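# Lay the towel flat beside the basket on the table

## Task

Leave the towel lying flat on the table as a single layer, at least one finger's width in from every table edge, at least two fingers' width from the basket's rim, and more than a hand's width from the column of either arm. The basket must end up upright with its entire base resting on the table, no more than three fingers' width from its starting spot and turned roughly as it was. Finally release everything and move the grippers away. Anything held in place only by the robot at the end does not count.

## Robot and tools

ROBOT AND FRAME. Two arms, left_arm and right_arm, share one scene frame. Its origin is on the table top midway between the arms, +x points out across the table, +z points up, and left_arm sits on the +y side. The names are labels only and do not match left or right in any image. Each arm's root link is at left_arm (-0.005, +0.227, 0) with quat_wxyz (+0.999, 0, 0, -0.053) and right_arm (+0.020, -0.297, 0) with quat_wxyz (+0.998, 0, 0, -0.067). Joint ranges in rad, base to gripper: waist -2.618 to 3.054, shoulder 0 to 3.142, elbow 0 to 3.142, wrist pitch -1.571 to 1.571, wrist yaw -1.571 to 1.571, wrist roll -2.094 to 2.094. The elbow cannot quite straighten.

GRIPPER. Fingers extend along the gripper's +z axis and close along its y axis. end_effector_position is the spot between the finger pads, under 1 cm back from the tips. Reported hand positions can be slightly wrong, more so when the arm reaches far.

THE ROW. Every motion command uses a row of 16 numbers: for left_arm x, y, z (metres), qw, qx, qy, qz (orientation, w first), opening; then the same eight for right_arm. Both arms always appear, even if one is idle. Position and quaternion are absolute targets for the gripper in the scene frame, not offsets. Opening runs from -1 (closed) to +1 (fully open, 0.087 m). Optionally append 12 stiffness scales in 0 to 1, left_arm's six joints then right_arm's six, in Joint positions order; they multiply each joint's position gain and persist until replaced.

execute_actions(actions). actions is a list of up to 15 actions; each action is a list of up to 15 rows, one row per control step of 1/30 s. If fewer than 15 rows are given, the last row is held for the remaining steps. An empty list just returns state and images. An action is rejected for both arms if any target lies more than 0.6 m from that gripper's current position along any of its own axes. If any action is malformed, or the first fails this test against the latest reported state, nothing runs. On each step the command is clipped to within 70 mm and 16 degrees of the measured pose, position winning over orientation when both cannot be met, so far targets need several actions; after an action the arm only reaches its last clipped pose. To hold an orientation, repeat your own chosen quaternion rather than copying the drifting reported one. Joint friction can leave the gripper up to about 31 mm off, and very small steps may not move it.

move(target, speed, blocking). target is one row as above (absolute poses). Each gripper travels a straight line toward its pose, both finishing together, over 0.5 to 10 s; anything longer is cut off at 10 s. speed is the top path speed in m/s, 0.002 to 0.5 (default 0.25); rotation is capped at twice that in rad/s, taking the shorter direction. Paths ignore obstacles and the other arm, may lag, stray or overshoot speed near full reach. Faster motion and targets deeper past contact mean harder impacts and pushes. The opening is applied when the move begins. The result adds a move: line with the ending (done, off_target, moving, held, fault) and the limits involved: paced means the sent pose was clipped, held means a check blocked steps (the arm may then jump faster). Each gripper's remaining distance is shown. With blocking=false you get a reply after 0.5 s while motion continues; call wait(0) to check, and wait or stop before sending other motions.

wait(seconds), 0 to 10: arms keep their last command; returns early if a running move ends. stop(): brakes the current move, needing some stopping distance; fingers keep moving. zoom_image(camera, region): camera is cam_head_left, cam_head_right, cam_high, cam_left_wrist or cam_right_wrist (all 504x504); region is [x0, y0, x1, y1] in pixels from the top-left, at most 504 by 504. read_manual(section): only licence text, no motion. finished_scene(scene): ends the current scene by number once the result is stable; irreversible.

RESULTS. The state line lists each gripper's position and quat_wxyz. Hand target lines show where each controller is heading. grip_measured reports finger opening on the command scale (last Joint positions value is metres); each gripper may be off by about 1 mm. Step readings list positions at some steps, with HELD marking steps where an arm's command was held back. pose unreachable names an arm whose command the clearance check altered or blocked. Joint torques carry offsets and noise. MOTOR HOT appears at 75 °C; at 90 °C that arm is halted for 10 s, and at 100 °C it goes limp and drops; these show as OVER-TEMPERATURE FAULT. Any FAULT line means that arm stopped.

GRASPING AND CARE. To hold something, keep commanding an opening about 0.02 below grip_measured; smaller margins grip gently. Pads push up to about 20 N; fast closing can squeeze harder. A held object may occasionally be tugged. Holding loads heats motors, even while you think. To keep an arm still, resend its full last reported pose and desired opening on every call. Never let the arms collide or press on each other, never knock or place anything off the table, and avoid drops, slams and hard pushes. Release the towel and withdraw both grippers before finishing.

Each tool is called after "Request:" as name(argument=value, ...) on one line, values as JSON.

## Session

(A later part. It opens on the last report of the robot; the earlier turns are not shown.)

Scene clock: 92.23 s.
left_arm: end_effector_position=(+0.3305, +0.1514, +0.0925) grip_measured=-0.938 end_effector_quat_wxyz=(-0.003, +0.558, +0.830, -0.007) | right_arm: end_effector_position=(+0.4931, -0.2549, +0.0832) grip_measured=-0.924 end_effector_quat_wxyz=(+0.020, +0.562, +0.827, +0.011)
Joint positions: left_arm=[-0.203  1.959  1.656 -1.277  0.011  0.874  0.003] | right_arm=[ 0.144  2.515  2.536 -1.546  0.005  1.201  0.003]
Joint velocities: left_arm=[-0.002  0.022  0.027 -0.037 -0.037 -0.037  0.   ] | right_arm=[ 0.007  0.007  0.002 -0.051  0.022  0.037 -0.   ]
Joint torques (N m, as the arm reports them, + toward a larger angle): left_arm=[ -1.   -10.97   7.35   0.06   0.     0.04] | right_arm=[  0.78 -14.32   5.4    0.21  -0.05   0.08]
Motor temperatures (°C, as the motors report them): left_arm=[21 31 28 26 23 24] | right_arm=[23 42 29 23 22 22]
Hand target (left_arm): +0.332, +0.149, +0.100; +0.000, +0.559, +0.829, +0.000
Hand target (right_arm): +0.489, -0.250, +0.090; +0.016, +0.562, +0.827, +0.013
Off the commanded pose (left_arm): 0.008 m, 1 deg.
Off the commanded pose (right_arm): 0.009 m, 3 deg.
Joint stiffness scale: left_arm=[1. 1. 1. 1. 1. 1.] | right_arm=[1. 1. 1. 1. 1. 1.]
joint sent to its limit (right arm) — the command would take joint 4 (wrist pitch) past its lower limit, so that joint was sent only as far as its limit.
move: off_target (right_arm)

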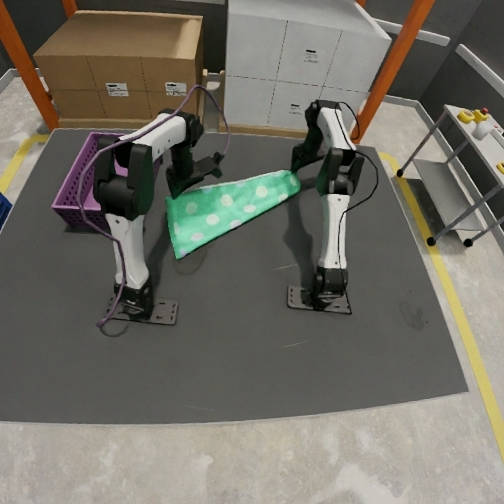

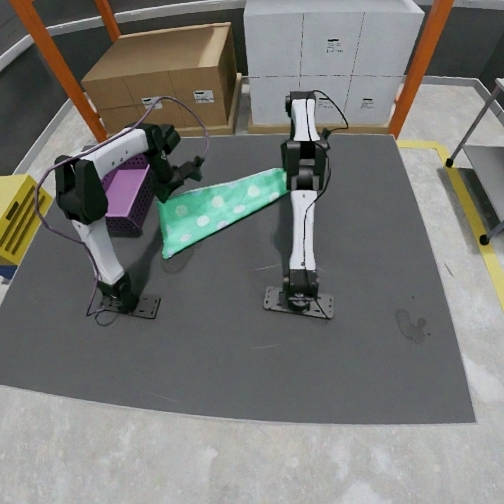

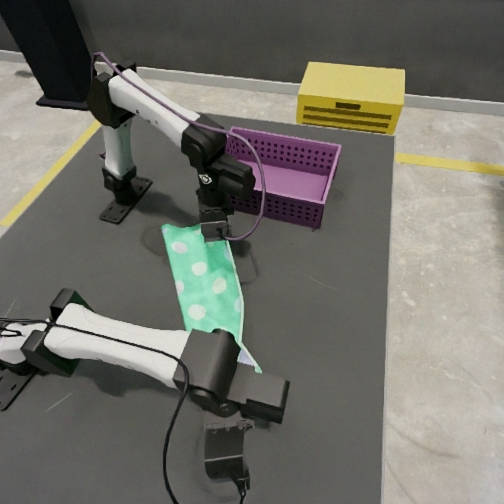

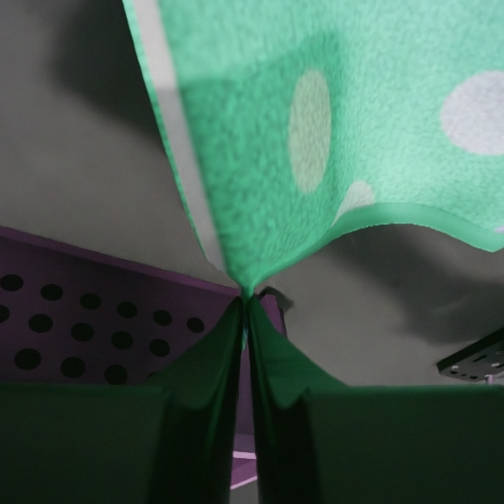

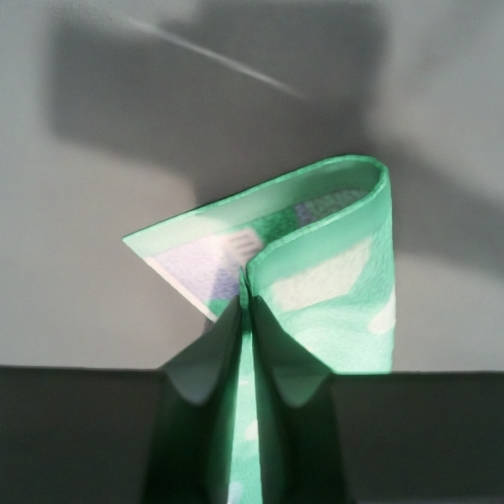

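Request:
move(target=[0.44,0.13,0.22,0.1,0.7,0.7,0.1,-1,0.44,-0.32,0.23,0.1,0.7,0.7,0.1,-1], speed=0.12)

Request:
move(target=[0.34,0.13,0.12,0,0.707,0.707,0,-1,0.34,-0.325,0.13,0,0.707,0.707,0,-1], speed=0.1)

Scene clock: 104.10 s.
left_arm: end_effector_position=(+0.4408, +0.1304, +0.2223) grip_measured=-0.938 end_effector_quat_wxyz=(+0.128, +0.692, +0.702, +0.108) | right_arm: end_effector_position=(+0.4430, -0.3191, +0.2220) grip_measured=-0.924 end_effector_quat_wxyz=(+0.099, +0.696, +0.705, +0.093)
Joint positions: left_arm=[-0.225  2.176  2.471 -1.54  -0.082  1.239  0.003] | right_arm=[-0.03   2.025  2.245 -1.52  -0.037  1.4    0.003]
Joint velocities: left_arm=[-0.012 -0.002  0.007 -0.095 -0.022  0.022  0.   ] | right_arm=[-0.007 -0.007 -0.012  0.007  0.007  0.066  0.   ]
Joint torques (N m, as the arm reports them, + toward a larger angle): left_arm=[ -0.99 -10.36   7.01   0.74  -0.09   0.12] | right_arm=[ -0.18 -10.93   5.89   0.59  -0.06   0.04]
Motor temperatures (°C, as the motors report them): left_arm=[21 33 30 26 23 24] | right_arm=[23 45 29 23 22 22]
Hand target (left_arm): +0.442, +0.128, +0.219; +0.119, +0.698, +0.697, +0.111
Hand target (right_arm): +0.439, -0.320, +0.229; +0.101, +0.701, +0.699, +0.098
Off the commanded pose (left_arm): 0.002 m, 3 deg.
Off the commanded pose (right_arm): 0.009 m, 1 deg.
Joint stiffness scale: left_arm=[1. 1. 1. 1. 1. 1.] | right_arm=[1. 1. 1. 1. 1. 1.]
joint sent to its limit (left arm) — the command would take joint 4 (wrist pitch) past its lower limit, so that joint was sent only as far as its limit.
move: off_target (left_arm)

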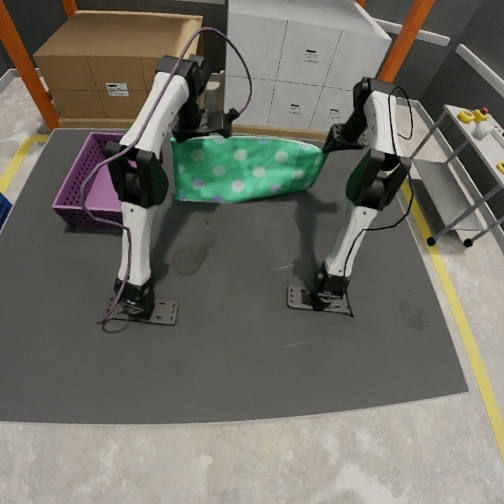

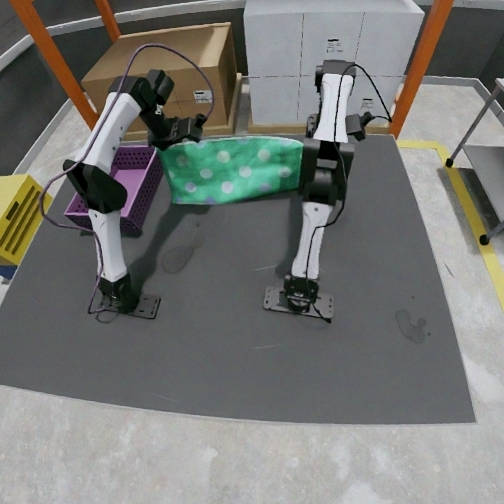

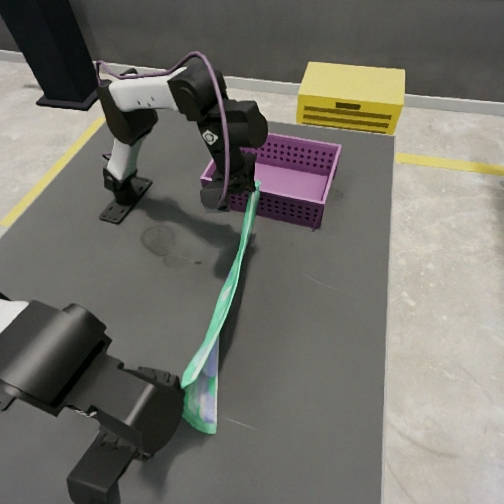

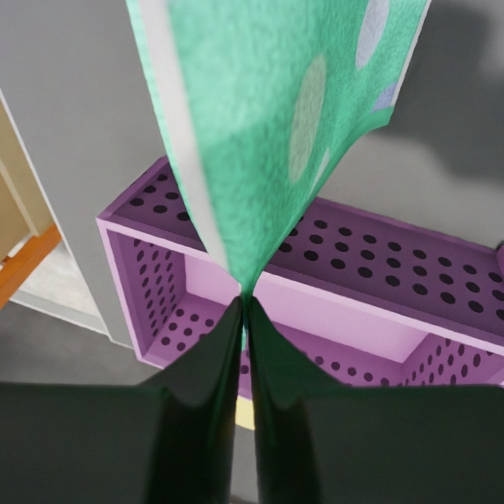

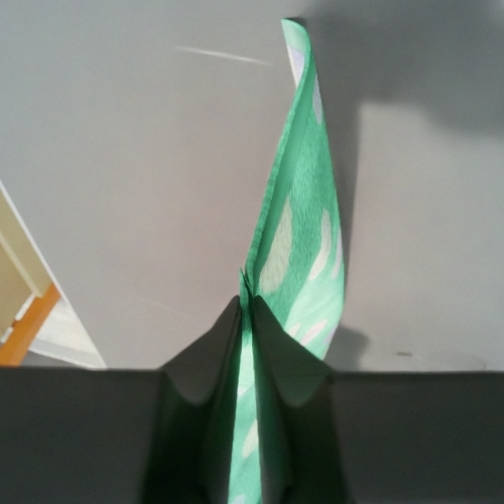

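Scene clock: 106.20 s.
left_arm: end_effector_position=(+0.3427, +0.1339, +0.1199) grip_measured=-0.938 end_effector_quat_wxyz=(-0.004, +0.707, +0.707, +0.002) | right_arm: end_effector_position=(+0.3398, -0.3220, +0.1255) grip_measured=-0.924 end_effector_quat_wxyz=(-0.015, +0.705, +0.709, -0.005)
Joint positions: left_arm=[-0.267  1.968  1.776 -1.384 -0.007  1.199  0.003] | right_arm=[-0.075  1.81   1.586 -1.377 -0.008  1.355  0.003]
Joint velocities: left_arm=[-0.007 -0.007  0.017 -0.007 -0.051 -0.051  0.001] | right_arm=[ 0.007  0.002 -0.002 -0.022  0.037 -0.022 -0.   ]
Joint torques (N m, as the arm reports them, + toward a larger angle): left_arm=[ -0.84 -11.86   4.27   0.33   0.2   -0.01] | right_arm=[ -0.27 -10.03   4.78   0.34   0.12  -0.06]
Motor temperatures (°C, as the motors report them): left_arm=[21 34 30 26 23 24] | right_arm=[23 45 29 23 22 22]
Hand target (left_arm): +0.338, +0.131, +0.120; -0.001, +0.709, +0.706, +0.001
Hand target (right_arm): +0.340, -0.326, +0.128; -0.001, +0.706, +0.709, -0.001
Off the commanded pose (left_arm): 0.005 m, 0 deg.
Off the commanded pose (right_arm): 0.005 m, 2 deg.
Joint stiffness scale: left_arm=[1. 1. 1. 1. 1. 1.] | right_arm=[1. 1. 1. 1. 1. 1.]
move: done

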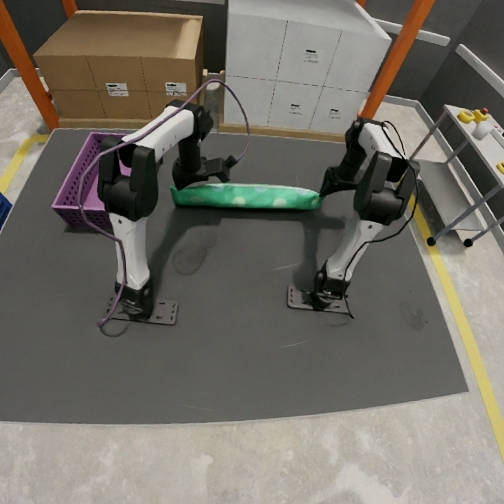

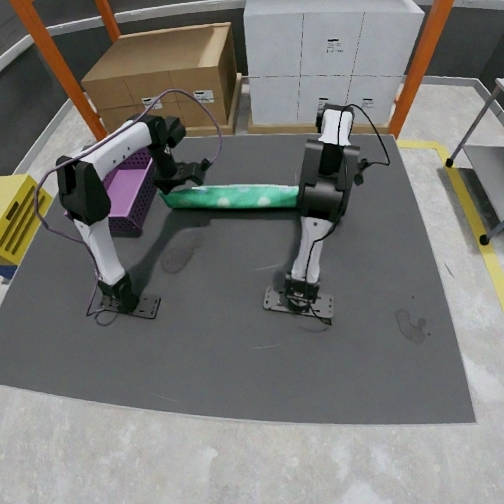

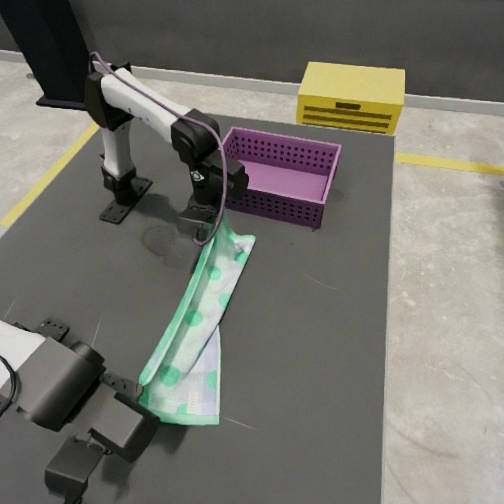

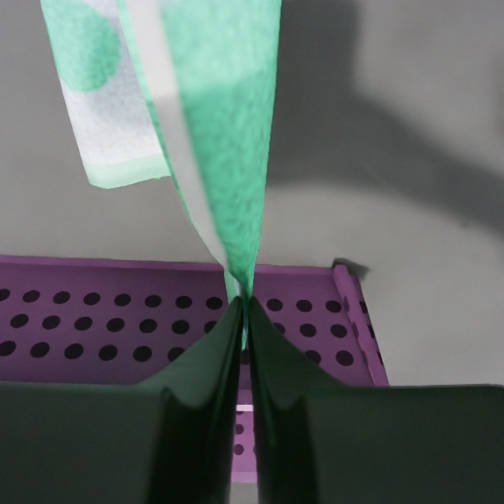

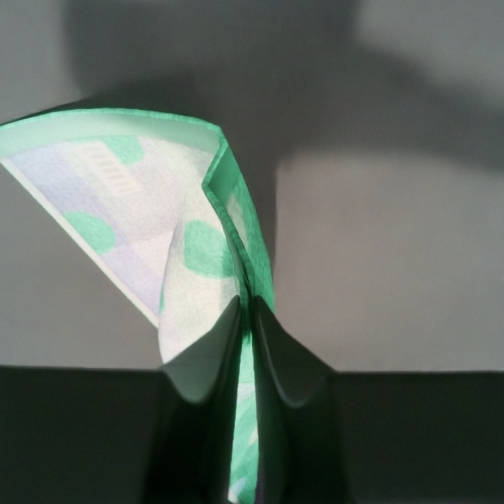

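Request:
move(target=[0.21,0.128,0.03,0,0.707,0.707,0,-1,0.21,-0.33,0.035,0,0.707,0.707,0,-1], speed=0.1)

Request:
move(target=[0.2,0.128,0.03,0,0.707,0.707,0,-0.2,0.2,-0.33,0.035,0,0.707,0.707,0,-0.2])

Request:
move(target=[0.12,0.18,0.16,0,0.5,0.866,0,0,0.13,-0.43,0.16,0,0.6,0.8,0,0])

Scene clock: 115.40 s.
left_arm: end_effector_position=(+0.2128, +0.1306, +0.0337) grip_measured=-0.938 end_effector_quat_wxyz=(-0.003, +0.706, +0.708, +0.002) | right_arm: end_effector_position=(+0.2100, -0.3288, +0.0340) grip_measured=-0.924 end_effector_quat_wxyz=(-0.011, +0.707, +0.707, -0.004)
Joint positions: left_arm=[-0.462  1.592  0.967 -0.952 -0.005  1.     0.003] | right_arm=[-0.235  1.398  0.791 -0.988 -0.001  1.201  0.003]
Joint velocities: left_arm=[-0.017  0.007 -0.002 -0.051 -0.007 -0.037 -0.   ] | right_arm=[-0.007  0.012  0.012  0.037  0.037  0.007  0.001]
Joint torques (N m, as the arm reports them, + toward a larger angle): left_arm=[-0.96 -7.92  3.95  0.34  0.18  0.03] | right_arm=[-0.29 -5.51  4.53  0.38  0.09 -0.07]
Motor temperatures (°C, as the motors report them): left_arm=[21 35 29 26 23 24] | right_arm=[23 44 29 23 22 22]
Hand target (left_arm): +0.208, +0.130, +0.032; +0.001, +0.707, +0.707, +0.001
Hand target (right_arm): +0.210, -0.332, +0.033; -0.001, +0.707, +0.707, -0.002
Off the commanded pose (left_arm): 0.005 m, 0 deg.
Off the commanded pose (right_arm): 0.002 m, 1 deg.
Joint stiffness scale: left_arm=[1. 1. 1. 1. 1. 1.] | right_arm=[1. 1. 1. 1. 1. 1.]
move: done

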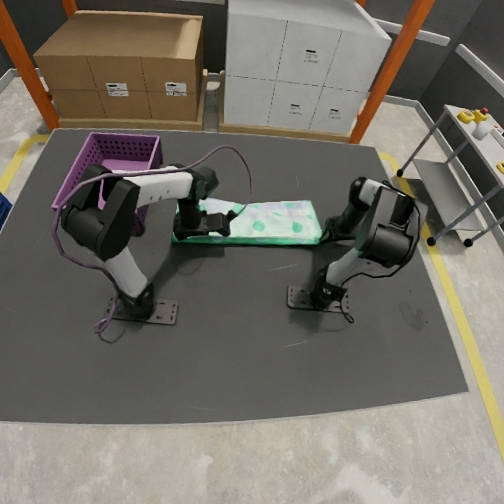

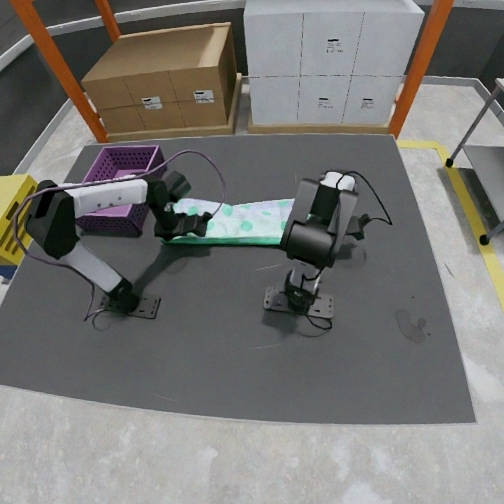

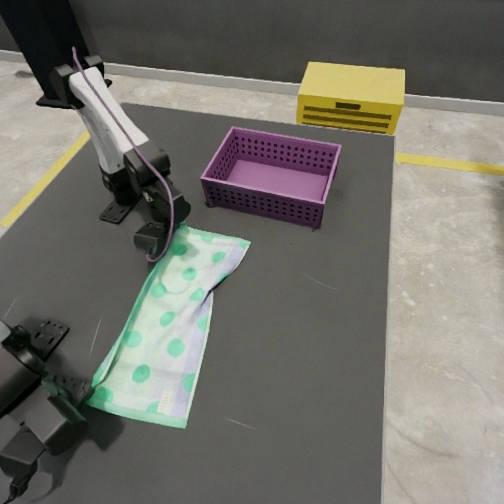

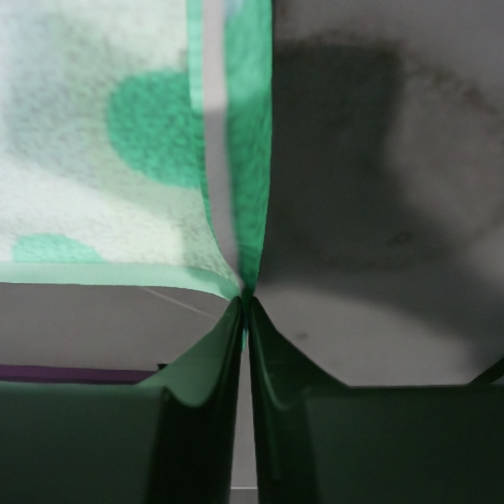

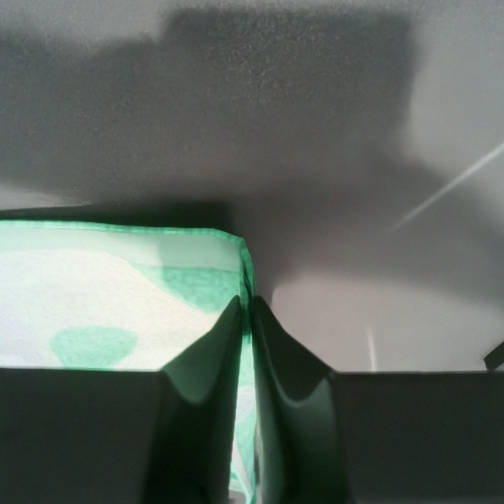

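Scene clock: 116.10 s.
left_arm: end_effector_position=(+0.2056, +0.1285, +0.0325) grip_measured=-0.200 end_effector_quat_wxyz=(-0.002, +0.706, +0.708, +0.002) | right_arm: end_effector_position=(+0.2038, -0.3295, +0.0358) grip_measured=-0.200 end_effector_quat_wxyz=(-0.002, +0.707, +0.707, -0.000)
Joint positions: left_arm=[-0.485  1.572  0.943 -0.944 -0.005  0.978  0.035] | right_arm=[-0.249  1.352  0.764 -0.987 -0.001  1.187  0.035]
Joint velocities: left_arm=[-0.017 -0.007 -0.007  0.007  0.037 -0.007 -0.   ] | right_arm=[ 0.002 -0.002  0.002  0.007 -0.007 -0.037 -0.   ]
Joint torques (N m, as the arm reports them, + toward a larger angle): left_arm=[-1.06 -7.75  3.92  0.39  0.18  0.04] | right_arm=[-0.25 -5.14  4.52  0.31  0.05 -0.07]
Motor temperatures (°C, as the motors report them): left_arm=[21 35 29 26 23 24] | right_arm=[23 44 29 23 22 22]
Hand target (left_arm): +0.200, +0.128, +0.030; -0.000, +0.707, +0.707, -0.000
Hand target (right_arm): +0.200, -0.330, +0.035; -0.000, +0.707, +0.707, -0.000
Off the commanded pose (left_arm): 0.006 m, 0 deg.
Off the commanded pose (right_arm): 0.004 m, 0 deg.
Joint stiffness scale: left_arm=[1. 1. 1. 1. 1. 1.] | right_arm=[1. 1. 1. 1. 1. 1.]
move: done

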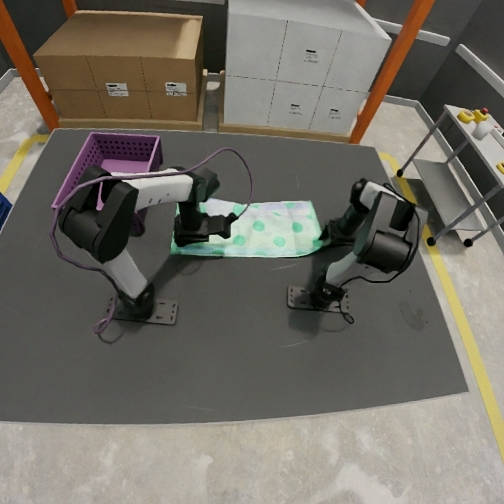

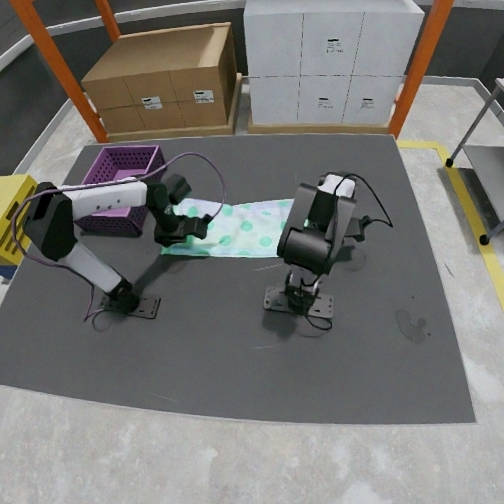

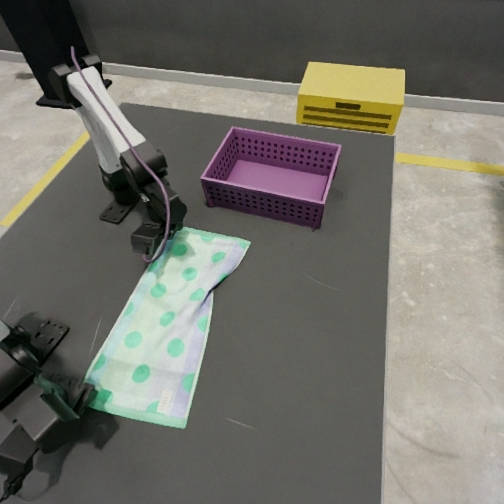

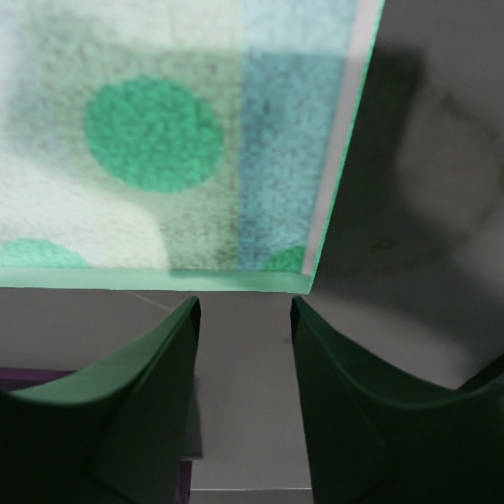

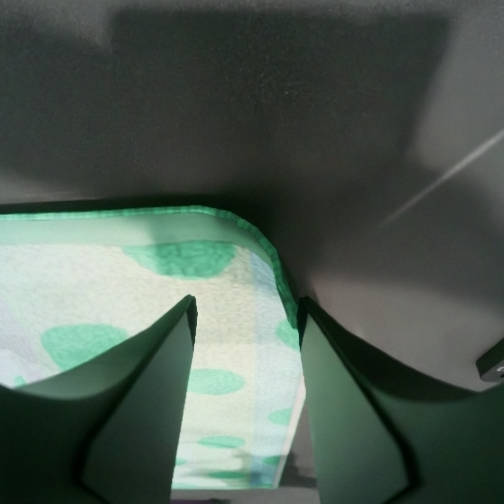

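Scene clock: 117.83 s.
left_arm: end_effector_position=(+0.1226, +0.1791, +0.1543) grip_measured=+0.000 end_effector_quat_wxyz=(-0.010, +0.507, +0.862, +0.002) | right_arm: end_effector_position=(+0.1309, -0.4280, +0.1568) grip_measured=+0.000 end_effector_quat_wxyz=(-0.001, +0.601, +0.800, -0.005)
Joint positions: left_arm=[-0.417  1.209  1.138 -1.52  -0.005  0.541  0.044] | right_arm=[-0.804  1.343  1.245 -1.471  0.011  0.35   0.044]
Joint velocities: left_arm=[ 0.007  0.002  0.007 -0.022 -0.007 -0.037  0.   ] | right_arm=[ 0.012 -0.012 -0.007 -0.022 -0.11   0.022  0.001]
Joint torques (N m, as the arm reports them, + toward a larger angle): left_arm=[ 0.78 -3.98  7.16  0.14  0.12  0.05] | right_arm=[-0.2  -2.9   7.51  0.19  0.01 -0.08]
Motor temperatures (°C, as the motors report them): left_arm=[21 35 29 26 23 24] | right_arm=[23 44 29 23 22 22]
Hand target (left_arm): +0.123, +0.179, +0.161; -0.001, +0.500, +0.866, -0.000
Hand target (right_arm): +0.130, -0.430, +0.160; -0.004, +0.600, +0.800, -0.004
Off the commanded pose (left_arm): 0.006 m, 2 deg.
Off the commanded pose (right_arm): 0.004 m, 1 deg.
Joint stiffness scale: left_arm=[1. 1. 1. 1. 1. 1.] | right_arm=[1. 1. 1. 1. 1. 1.]
move: done

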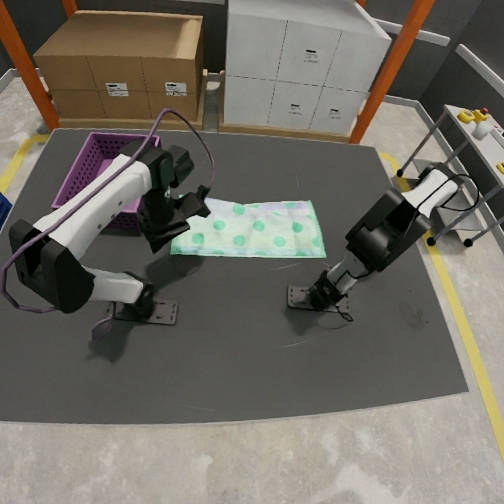

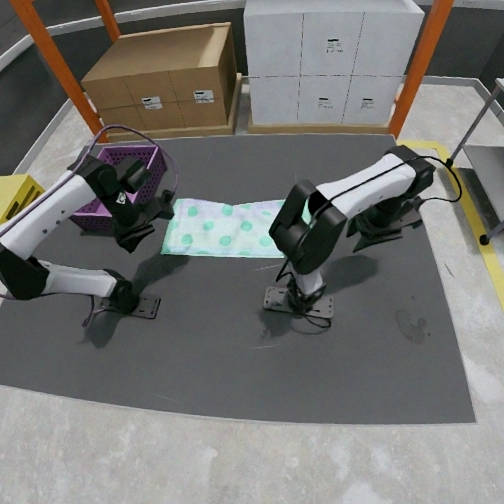

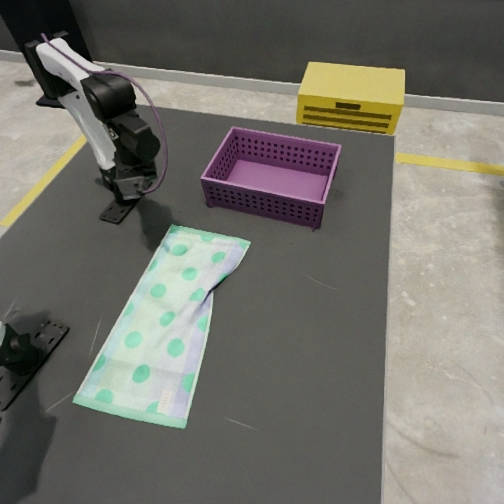

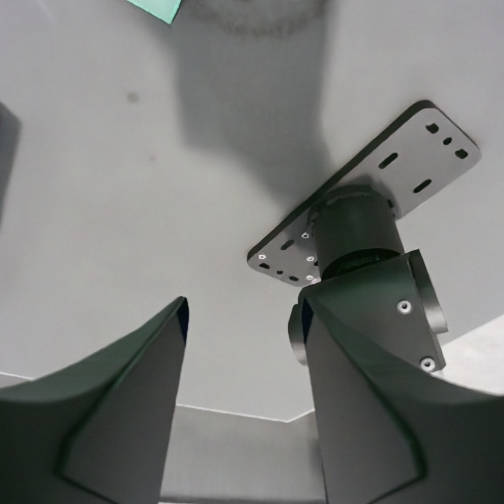

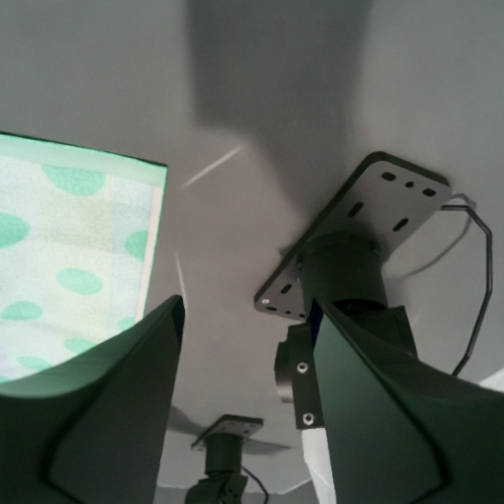

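Request:
move(target=[0.4,0.12,0.05,0,0.707,0.707,0,0,0.395,-0.32,0.05,0,0.707,0.707,0,0], speed=0.3)

Scene clock: 124.07 s.
left_arm: end_effector_position=(+0.3948, +0.1172, +0.0462) grip_measured=+0.000 end_effector_quat_wxyz=(+0.000, +0.708, +0.707, +0.003) | right_arm: end_effector_position=(+0.3868, -0.3163, +0.0487) grip_measured=+0.000 end_effector_quat_wxyz=(-0.008, +0.704, +0.710, +0.001)
Joint positions: left_arm=[-0.259  2.206  1.844 -1.207 -0.005  1.208  0.044] | right_arm=[-0.035  1.999  1.535 -1.119 -0.011  1.393  0.044]
Joint velocities: left_arm=[ 0.017 -0.017 -0.002 -0.007  0.066 -0.007 -0.001] | right_arm=[ 0.022  0.002  0.007 -0.066 -0.037 -0.037  0.   ]
Joint torques (N m, as the arm reports them, + toward a larger angle): left_arm=[  0.58 -11.75   7.36   0.13   0.2    0.1 ] | right_arm=[ 0.48 -9.36  7.52  0.3   0.09  0.08]
Motor temperatures (°C, as the motors report them): left_arm=[21 34 30 26 23 24] | right_arm=[23 42 29 23 22 22]
Hand target (left_arm): +0.398, +0.119, +0.047; -0.000, +0.707, +0.707, -0.001
Hand target (right_arm): +0.395, -0.318, +0.053; +0.004, +0.707, +0.707, +0.007
Off the commanded pose (left_arm): 0.007 m, 0 deg.
Off the commanded pose (right_arm): 0.009 m, 1 deg.
Joint stiffness scale: left_arm=[1. 1. 1. 1. 1. 1.] | right_arm=[1. 1. 1. 1. 1. 1.]
move: done

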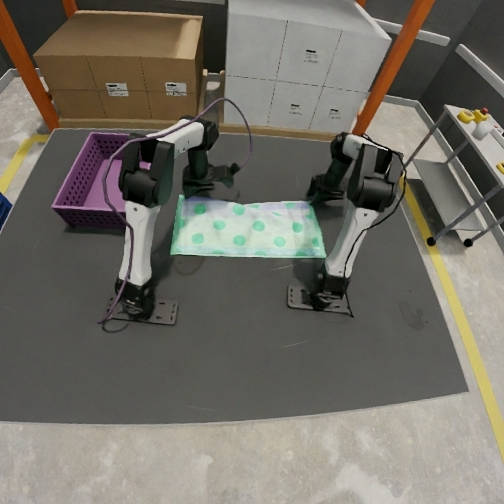

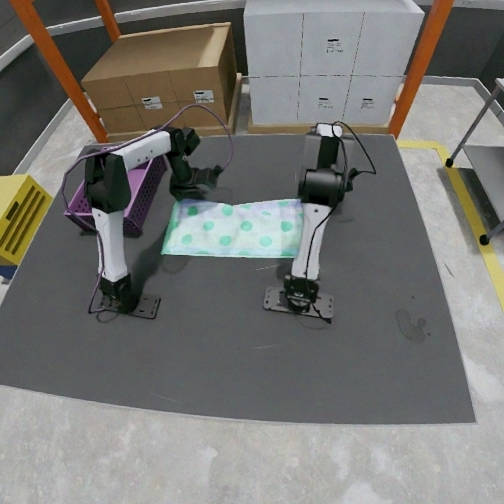

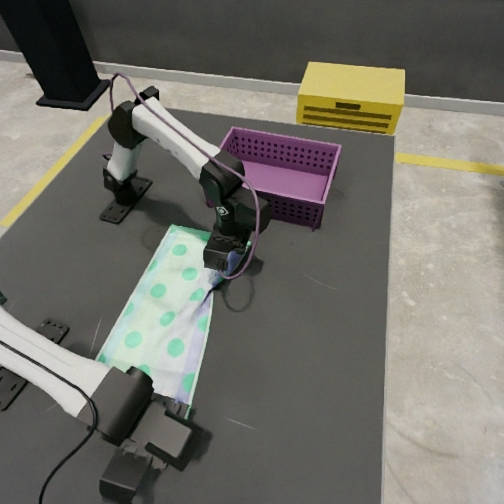

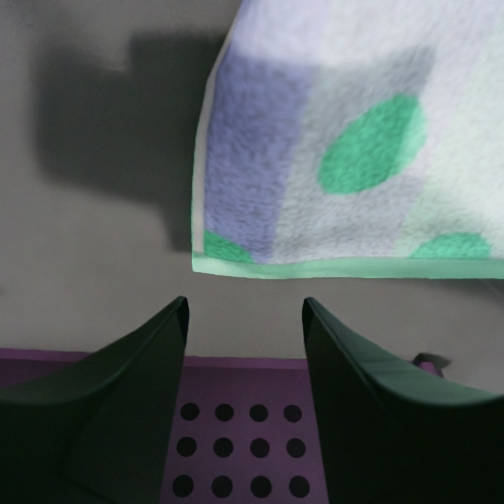

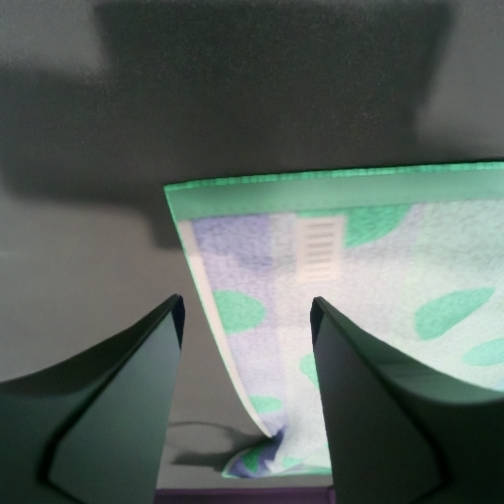

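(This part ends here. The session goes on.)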